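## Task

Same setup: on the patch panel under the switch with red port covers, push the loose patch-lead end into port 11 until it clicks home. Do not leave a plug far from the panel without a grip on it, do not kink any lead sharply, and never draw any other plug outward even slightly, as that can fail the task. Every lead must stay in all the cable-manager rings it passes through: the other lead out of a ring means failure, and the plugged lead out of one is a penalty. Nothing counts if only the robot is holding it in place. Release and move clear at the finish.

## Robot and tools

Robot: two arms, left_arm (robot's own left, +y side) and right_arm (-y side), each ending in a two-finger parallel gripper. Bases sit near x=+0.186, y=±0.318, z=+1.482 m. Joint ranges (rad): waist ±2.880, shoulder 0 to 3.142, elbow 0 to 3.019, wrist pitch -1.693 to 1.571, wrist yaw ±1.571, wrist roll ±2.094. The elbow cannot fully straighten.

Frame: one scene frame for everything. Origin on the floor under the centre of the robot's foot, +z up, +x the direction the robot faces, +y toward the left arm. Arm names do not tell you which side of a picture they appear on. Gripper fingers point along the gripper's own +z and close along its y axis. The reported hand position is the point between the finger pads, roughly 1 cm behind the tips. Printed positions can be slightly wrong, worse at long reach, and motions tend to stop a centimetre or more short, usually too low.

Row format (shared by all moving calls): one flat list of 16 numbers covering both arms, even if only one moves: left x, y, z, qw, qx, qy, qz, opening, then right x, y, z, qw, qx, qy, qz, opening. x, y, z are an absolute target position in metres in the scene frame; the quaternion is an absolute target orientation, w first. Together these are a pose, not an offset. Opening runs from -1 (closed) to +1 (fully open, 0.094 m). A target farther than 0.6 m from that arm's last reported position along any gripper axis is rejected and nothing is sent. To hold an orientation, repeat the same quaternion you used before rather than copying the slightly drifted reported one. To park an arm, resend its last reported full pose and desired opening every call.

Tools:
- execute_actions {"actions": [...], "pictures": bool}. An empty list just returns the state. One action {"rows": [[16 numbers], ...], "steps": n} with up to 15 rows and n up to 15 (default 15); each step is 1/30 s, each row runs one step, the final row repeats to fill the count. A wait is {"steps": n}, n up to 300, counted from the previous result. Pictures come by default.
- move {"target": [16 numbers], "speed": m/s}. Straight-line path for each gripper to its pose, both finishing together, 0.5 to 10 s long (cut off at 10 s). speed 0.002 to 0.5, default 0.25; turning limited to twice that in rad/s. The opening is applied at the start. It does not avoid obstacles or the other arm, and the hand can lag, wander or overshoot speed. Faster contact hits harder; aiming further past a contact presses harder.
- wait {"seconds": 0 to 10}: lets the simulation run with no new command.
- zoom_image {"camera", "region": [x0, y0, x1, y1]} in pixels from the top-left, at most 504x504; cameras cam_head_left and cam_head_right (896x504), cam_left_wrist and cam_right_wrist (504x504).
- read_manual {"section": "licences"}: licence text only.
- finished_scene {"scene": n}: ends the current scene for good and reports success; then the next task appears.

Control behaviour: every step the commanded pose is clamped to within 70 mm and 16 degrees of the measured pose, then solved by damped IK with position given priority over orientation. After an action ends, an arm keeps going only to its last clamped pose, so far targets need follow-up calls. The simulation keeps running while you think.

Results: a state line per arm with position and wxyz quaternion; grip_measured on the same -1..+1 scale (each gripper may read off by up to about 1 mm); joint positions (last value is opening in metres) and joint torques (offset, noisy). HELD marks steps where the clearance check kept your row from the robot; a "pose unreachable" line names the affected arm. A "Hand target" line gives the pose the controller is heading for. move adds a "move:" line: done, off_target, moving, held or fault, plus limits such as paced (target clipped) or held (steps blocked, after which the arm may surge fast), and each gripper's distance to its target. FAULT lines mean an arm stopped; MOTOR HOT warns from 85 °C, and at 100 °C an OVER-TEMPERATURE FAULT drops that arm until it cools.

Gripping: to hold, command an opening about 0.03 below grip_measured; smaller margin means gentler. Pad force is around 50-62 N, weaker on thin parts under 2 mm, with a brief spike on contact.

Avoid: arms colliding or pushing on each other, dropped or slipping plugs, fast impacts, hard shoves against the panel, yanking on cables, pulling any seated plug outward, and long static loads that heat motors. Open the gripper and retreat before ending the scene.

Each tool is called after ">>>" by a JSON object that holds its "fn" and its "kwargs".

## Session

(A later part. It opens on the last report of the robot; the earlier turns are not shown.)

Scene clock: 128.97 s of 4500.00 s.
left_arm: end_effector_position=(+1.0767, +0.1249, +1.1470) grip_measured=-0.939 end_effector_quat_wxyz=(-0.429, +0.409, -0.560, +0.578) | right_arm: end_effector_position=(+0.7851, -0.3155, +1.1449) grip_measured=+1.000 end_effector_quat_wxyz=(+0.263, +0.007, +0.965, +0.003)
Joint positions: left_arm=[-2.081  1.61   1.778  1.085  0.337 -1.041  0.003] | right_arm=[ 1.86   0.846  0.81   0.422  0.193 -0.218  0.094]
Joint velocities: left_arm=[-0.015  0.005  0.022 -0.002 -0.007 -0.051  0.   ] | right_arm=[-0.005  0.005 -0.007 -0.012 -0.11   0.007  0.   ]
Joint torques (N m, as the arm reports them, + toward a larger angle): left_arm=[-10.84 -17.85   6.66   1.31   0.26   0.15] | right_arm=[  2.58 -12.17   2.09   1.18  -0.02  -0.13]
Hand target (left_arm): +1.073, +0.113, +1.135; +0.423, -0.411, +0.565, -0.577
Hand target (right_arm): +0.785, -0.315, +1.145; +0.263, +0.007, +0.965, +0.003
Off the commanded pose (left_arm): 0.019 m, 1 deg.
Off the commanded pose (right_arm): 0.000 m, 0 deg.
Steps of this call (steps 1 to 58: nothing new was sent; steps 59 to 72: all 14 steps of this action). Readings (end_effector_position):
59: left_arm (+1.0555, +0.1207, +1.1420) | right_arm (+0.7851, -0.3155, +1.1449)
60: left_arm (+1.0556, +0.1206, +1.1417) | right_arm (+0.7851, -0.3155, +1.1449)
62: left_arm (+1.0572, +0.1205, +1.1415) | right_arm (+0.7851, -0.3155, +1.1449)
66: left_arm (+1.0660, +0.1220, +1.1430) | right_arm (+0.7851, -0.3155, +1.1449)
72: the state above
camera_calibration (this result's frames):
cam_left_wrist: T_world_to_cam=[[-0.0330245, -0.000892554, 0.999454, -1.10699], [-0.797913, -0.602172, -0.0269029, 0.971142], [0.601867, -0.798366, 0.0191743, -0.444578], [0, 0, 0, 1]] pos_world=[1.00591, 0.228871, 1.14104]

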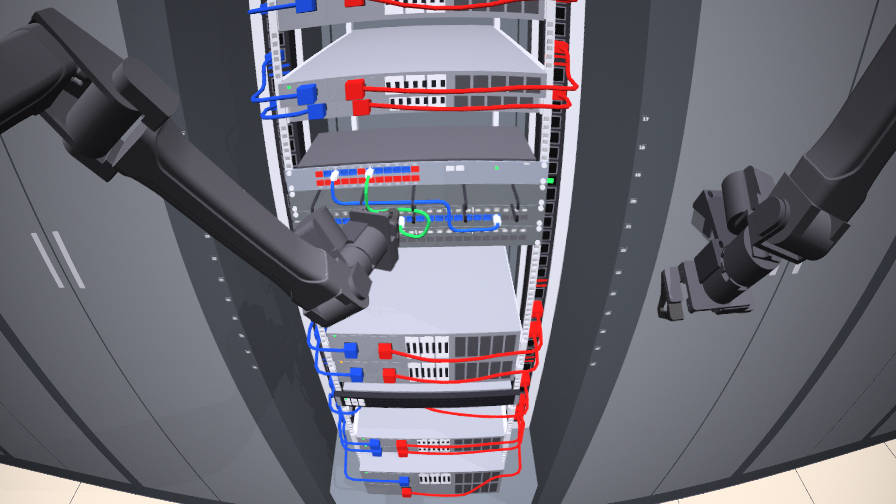

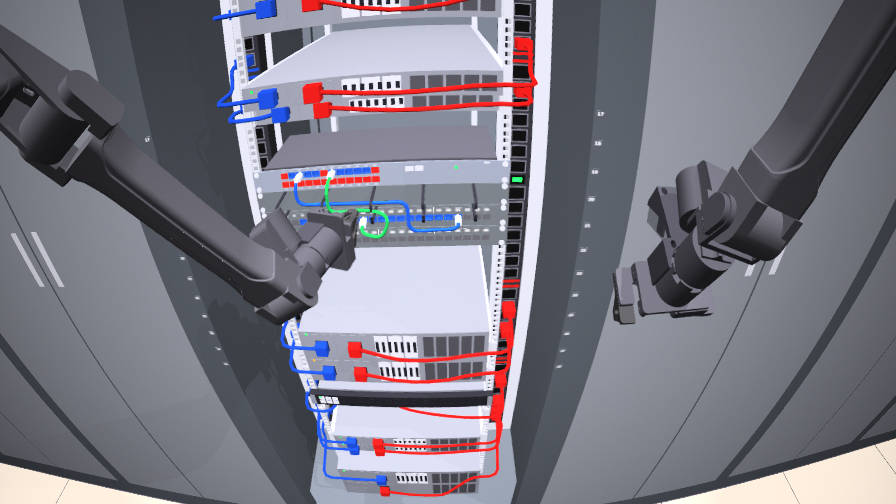

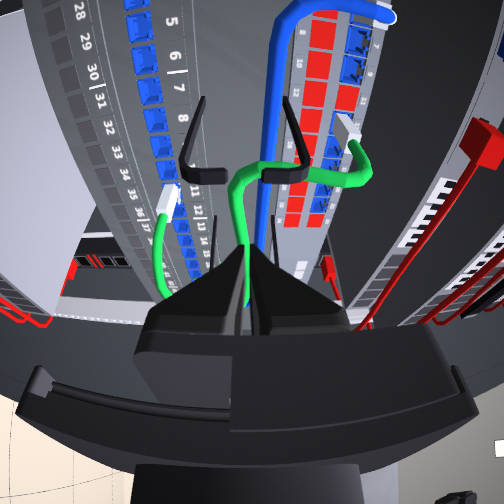

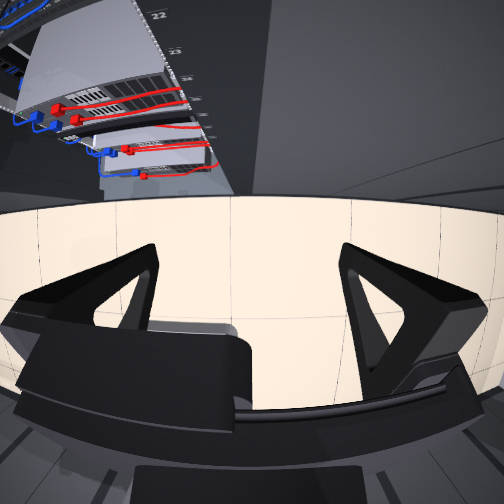

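The tips have caught the cable; pushing deeper.

>>> {"fn": "execute_actions", "kwargs": {"actions": [{"rows":[[1.076,0.112,1.132,0.423,-0.411,0.565,-0.577,-0.94,0.7851,-0.3155,1.1449,0.263,0.007,0.965,0.003,1],[1.079,0.112,1.131,0.423,-0.411,0.565,-0.577,-0.94,0.7851,-0.3155,1.1449,0.263,0.007,0.965,0.003,1],[1.082,0.112,1.130,0.423,-0.411,0.565,-0.577,-0.94,0.7851,-0.3155,1.1449,0.263,0.007,0.965,0.003,1],[1.085,0.112,1.129,0.423,-0.411,0.565,-0.577,-0.94,0.7851,-0.3155,1.1449,0.263,0.007,0.965,0.003,1],[1.088,0.112,1.128,0.423,-0.411,0.565,-0.577,-0.94,0.7851,-0.3155,1.1449,0.263,0.007,0.965,0.003,1],[1.091,0.112,1.127,0.423,-0.411,0.565,-0.577,-0.94,0.7851,-0.3155,1.1449,0.263,0.007,0.965,0.003,1],[1.094,0.112,1.126,0.423,-0.411,0.565,-0.577,-0.94,0.7851,-0.3155,1.1449,0.263,0.007,0.965,0.003,1],[1.097,0.112,1.125,0.423,-0.411,0.565,-0.577,-0.94,0.7851,-0.3155,1.1449,0.263,0.007,0.965,0.003,1],[1.100,0.112,1.124,0.423,-0.411,0.565,-0.577,-0.94,0.7851,-0.3155,1.1449,0.263,0.007,0.965,0.003,1]],"steps":15}]}}

>>> {"fn": "zoom_image", "kwargs": {"camera": "cam_head_right", "region": [320, 180, 420, 255]}}

>>> {"fn": "move", "kwargs": {"target": [1.02,0.155,1.148,0.423,-0.411,0.565,-0.577,-0.94,0.7851,-0.3155,1.1449,0.263,0.007,0.965,0.003,1], "speed": 0.06}}

>>> {"fn": "zoom_image", "kwargs": {"camera": "cam_head_right", "region": [320, 180, 420, 255]}}

>>> {"fn": "zoom_image", "kwargs": {"camera": "cam_left_wrist", "region": [150, 130, 330, 310]}}

Scene clock: 134.00 s of 4500.00 s.
left_arm: end_effector_position=(+1.0992, +0.1189, +1.1337) grip_measured=-0.939 end_effector_quat_wxyz=(-0.425, +0.411, -0.563, +0.578) | right_arm: end_effector_position=(+0.7851, -0.3155, +1.1449) grip_measured=+1.000 end_effector_quat_wxyz=(+0.263, +0.007, +0.965, +0.003)
Joint positions: left_arm=[-2.081  1.667  1.904  1.006  0.337 -1.041  0.003] | right_arm=[ 1.86   0.846  0.81   0.422  0.193 -0.218  0.094]
Joint velocities: left_arm=[-0.005  0.005  0.007 -0.027 -0.022 -0.125 -0.   ] | right_arm=[-0.005 -0.015 -0.017  0.002 -0.095 -0.051  0.   ]
Joint torques (N m, as the arm reports them, + toward a larger angle): left_arm=[-10.66 -19.19   8.35   1.45   0.34   0.09] | right_arm=[  2.68 -12.35   2.01   1.15  -0.05  -0.14]
Hand target (left_arm): +1.100, +0.113, +1.125; +0.423, -0.411, +0.565, -0.577
Hand target (right_arm): +0.785, -0.315, +1.145; +0.263, +0.007, +0.965, +0.003
Off the commanded pose (left_arm): 0.012 m, 0 deg.
Off the commanded pose (right_arm): 0.000 m, 0 deg.
Steps of this call (steps 1 to 90: nothing new was sent; then 1.53 s passed at rest; steps 91 to 105: all 15 steps of this action). Readings (end_effector_position):
91: left_arm (+1.0759, +0.1236, +1.1449) | right_arm (+0.7851, -0.3155, +1.1449)
92: left_arm (+1.0769, +0.1236, +1.1447) | right_arm (+0.7851, -0.3155, +1.1449)
94: left_arm (+1.0806, +0.1229, +1.1430) | right_arm (+0.7851, -0.3155, +1.1449)
98: left_arm (+1.0914, +0.1217, +1.1396) | right_arm (+0.7851, -0.3155, +1.1449)
105: the state above
camera_calibration (this result's frames):
cam_left_wrist: T_world_to_cam=[[-0.0233646, -0.000121891, 0.999727, -1.1039], [-0.801341, -0.597913, -0.018801, 0.979221], [0.597752, -0.801561, 0.0138723, -0.451696], [0, 0, 0, 1]] pos_world=[1.0289, 0.223292, 1.12828]

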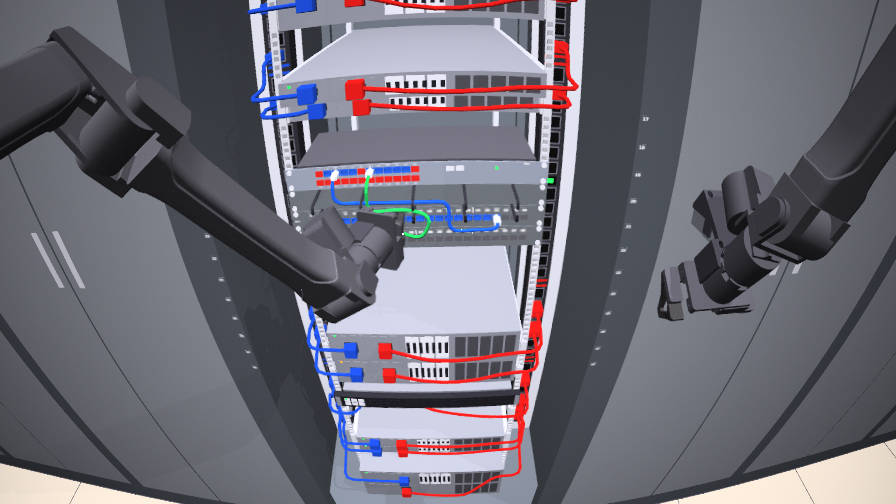

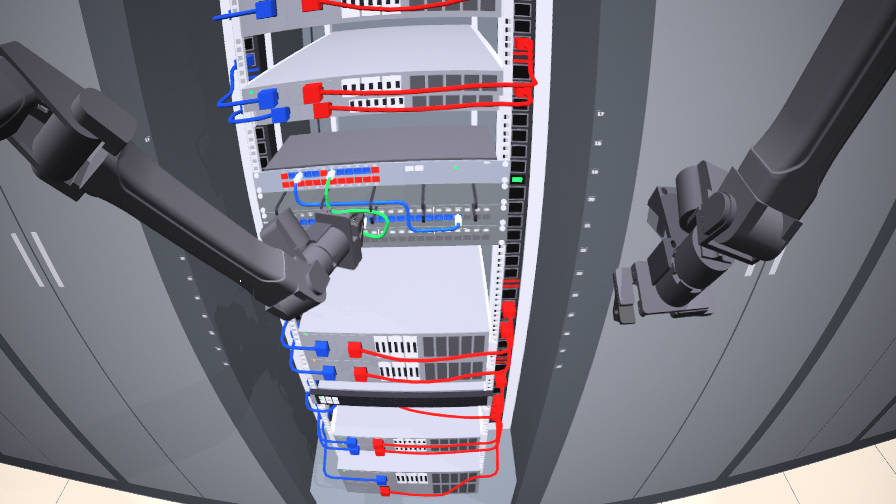

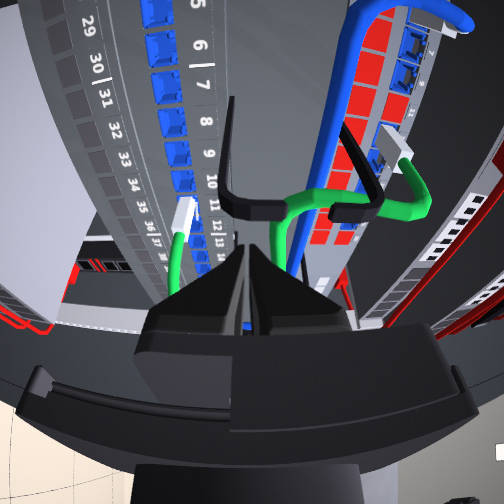

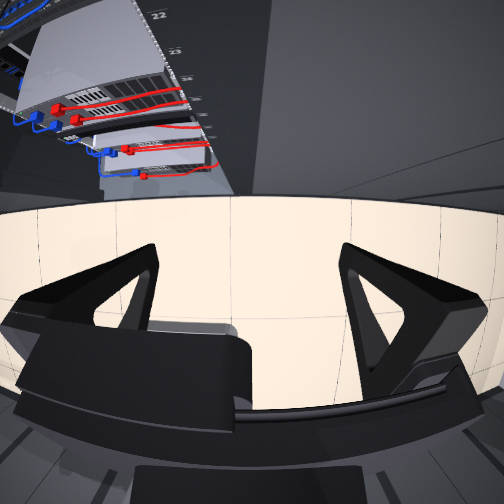

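Region (320, 180, 420, 255) of cam_head_right's 896x504 image, scaled by 5.040, with more detail than that image has; it fills the top 378 rows of this view, and the rest is white.

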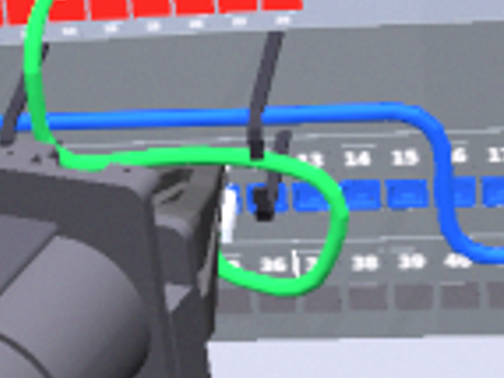

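Scene clock: 136.03 s of 4500.00 s.
left_arm: end_effector_position=(+1.0180, +0.1416, +1.1411) grip_measured=-0.939 end_effector_quat_wxyz=(-0.415, +0.413, -0.569, +0.577) | right_arm: end_effector_position=(+0.7851, -0.3155, +1.1449) grip_measured=+1.000 end_effector_quat_wxyz=(+0.263, +0.007, +0.965, +0.003)
Joint positions: left_arm=[-2.037  1.542  1.557  1.219  0.355 -1.085  0.003] | right_arm=[ 1.86   0.846  0.81   0.422  0.193 -0.218  0.094]
Joint velocities: left_arm=[-0.005 -0.005 -0.007 -0.022 -0.022  0.022 -0.   ] | right_arm=[-0.005  0.005 -0.017 -0.007  0.037  0.007  0.   ]
Joint torques (N m, as the arm reports them, + toward a larger angle): left_arm=[ -7.34 -20.81   2.55   2.46   0.44  -0.03] | right_arm=[  2.45 -12.39   2.05   1.15  -0.06  -0.13]
Hand target (left_arm): +1.020, +0.153, +1.147; +0.423, -0.410, +0.565, -0.577
Hand target (right_arm): +0.785, -0.315, +1.145; +0.263, +0.007, +0.965, +0.003
Off the commanded pose (left_arm): 0.015 m, 1 deg.
Off the commanded pose (right_arm): 0.000 m, 0 deg.
move: off_target (left_arm)
camera_calibration (this result's frames):
cam_left_wrist: T_world_to_cam=[[-0.00482907, 0.00174468, 0.999987, -1.1327], [-0.809719, -0.586811, -0.00288643, 0.916736], [0.586798, -0.809722, 0.00424645, -0.361823], [0, 0, 0, 1]] pos_world=[0.949146, 0.246951, 1.13686]

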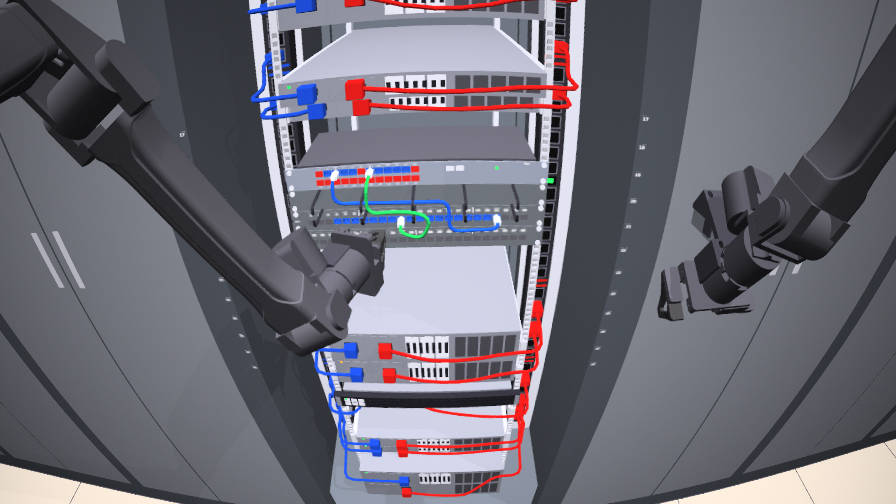

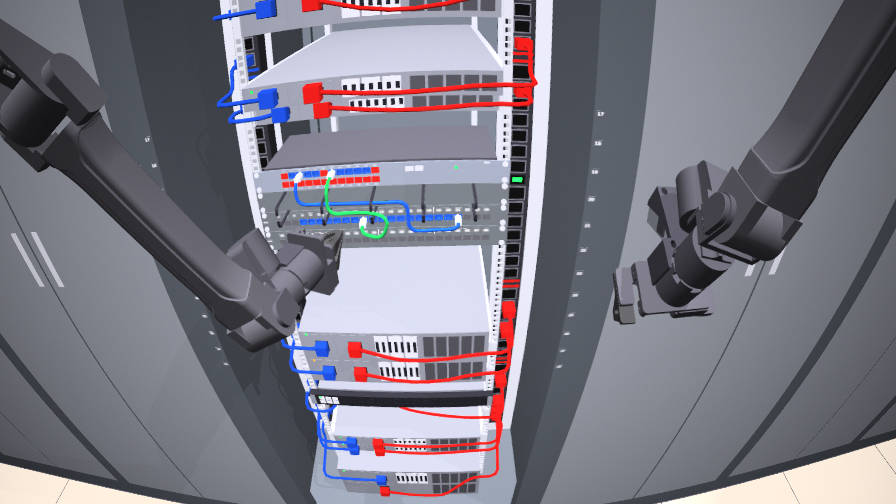

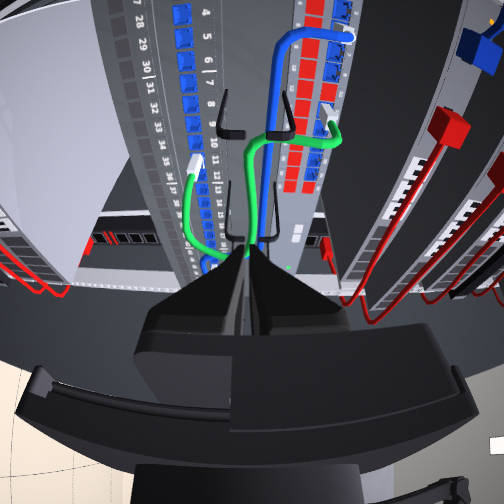

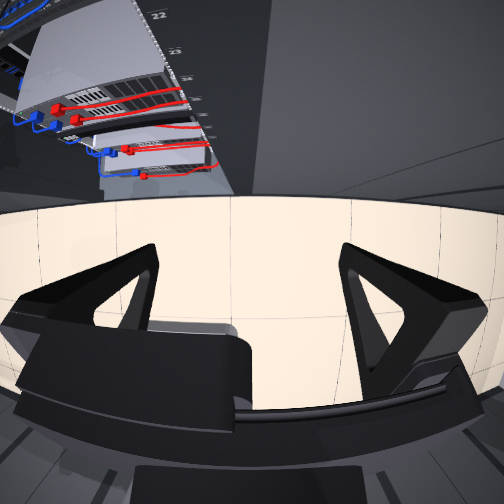

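Region (320, 180, 420, 255) of cam_head_right's 896x504 image, scaled by 5.040, with more detail than that image has; it fills the top 378 rows of this view, and the rest is white.

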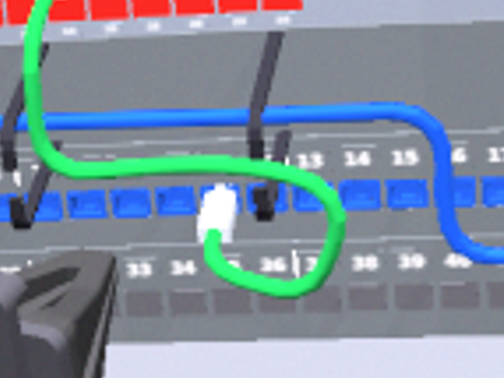

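Region (150, 130, 330, 310) of cam_left_wrist's 504x504 image, scaled by 2.800, with more detail than that image has.

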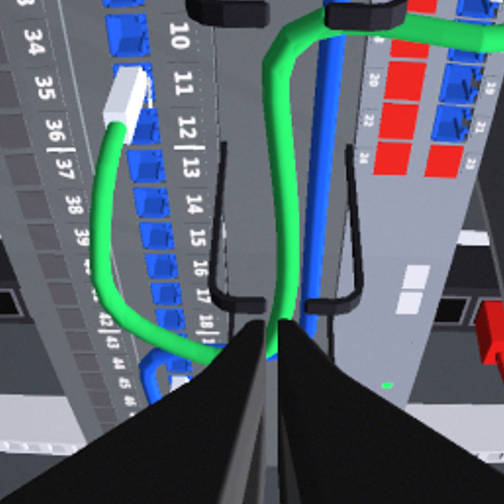

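>>> {"fn": "move", "kwargs": {"target": [0.88,0.25,1.14,0.423,-0.411,0.565,-0.577,0.5,0.7851,-0.3155,1.1449,0.263,0.007,0.965,0.003,1]}}

>>> {"fn": "finished_scene", "kwargs": {"scene": 2}}

Scene clock: 138.10 s of 4500.00 s.
left_arm: end_effector_position=(+0.8783, +0.2434, +1.1322) grip_measured=+0.498 end_effector_quat_wxyz=(-0.396, +0.418, -0.599, +0.556) | right_arm: end_effector_position=(+0.7851, -0.3155, +1.1449) grip_measured=+1.000 end_effector_quat_wxyz=(+0.263, +0.007, +0.965, +0.003)
Joint positions: left_arm=[-1.795  1.425  1.112  1.553  0.426 -1.285  0.07 ] | right_arm=[ 1.86   0.846  0.81   0.422  0.193 -0.218  0.094]
Joint velocities: left_arm=[-0.005 -0.005 -0.007 -0.012  0.037  0.022 -0.   ] | right_arm=[-0.005  0.015 -0.007 -0.002 -0.007 -0.037  0.   ]
Joint torques (N m, as the arm reports them, + toward a larger angle): left_arm=[ -3.95 -17.81  -0.14   2.75   0.22  -0.05] | right_arm=[  2.57 -12.06   2.07   1.15  -0.04  -0.15]
Hand target (left_arm): +0.880, +0.246, +1.140; +0.400, -0.417, +0.593, -0.561
Hand target (right_arm): +0.785, -0.315, +1.145; +0.263, +0.007, +0.965, +0.003
Off the commanded pose (left_arm): 0.010 m, 6 deg.
Off the commanded pose (right_arm): 0.000 m, 0 deg.
joint sent to its limit (left arm) — the command would take joint 4 (wrist pitch) past its upper limit, so that joint was sent only as far as its limit.
move: off_target (left_arm)
camera_calibration (this result's frames):
cam_left_wrist: T_world_to_cam=[[0.0654472, -0.0364856, 0.997189, -1.17382], [-0.821957, -0.568585, 0.0331428, 0.828799], [0.565777, -0.821815, -0.0672019, -0.0950351], [0, 0, 0, 1]] pos_world=[0.811829, 0.350314, 1.13666]

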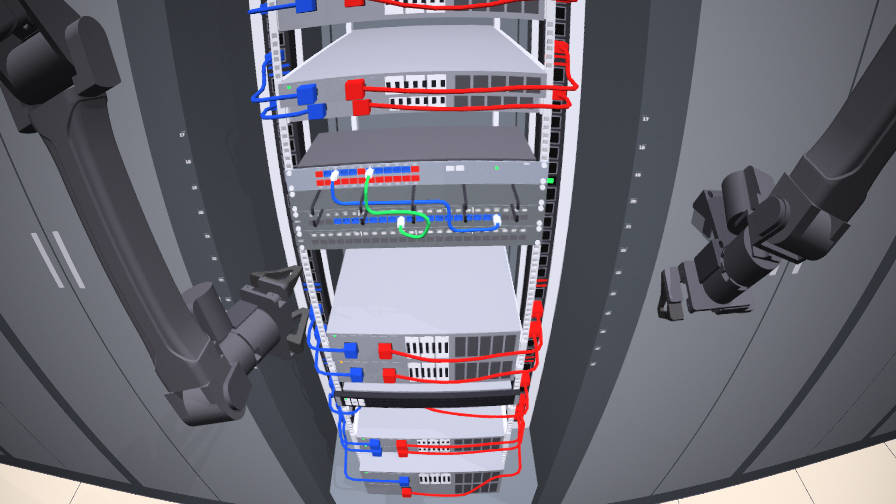

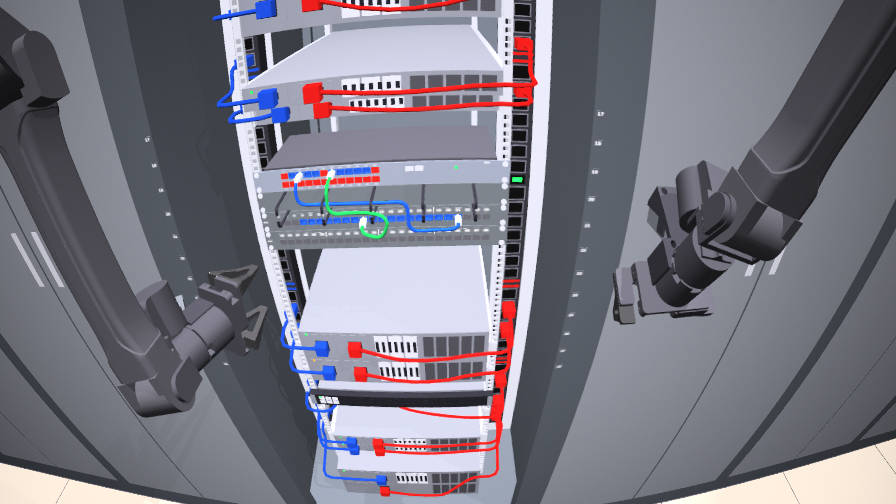

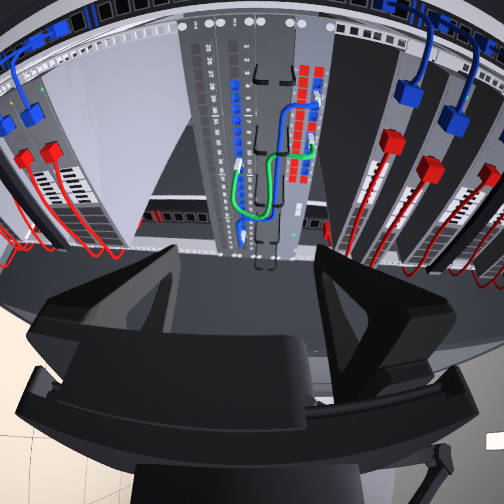

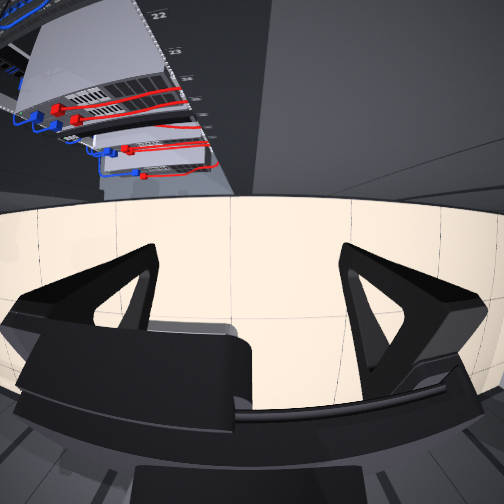

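The scene is finished: the task was done.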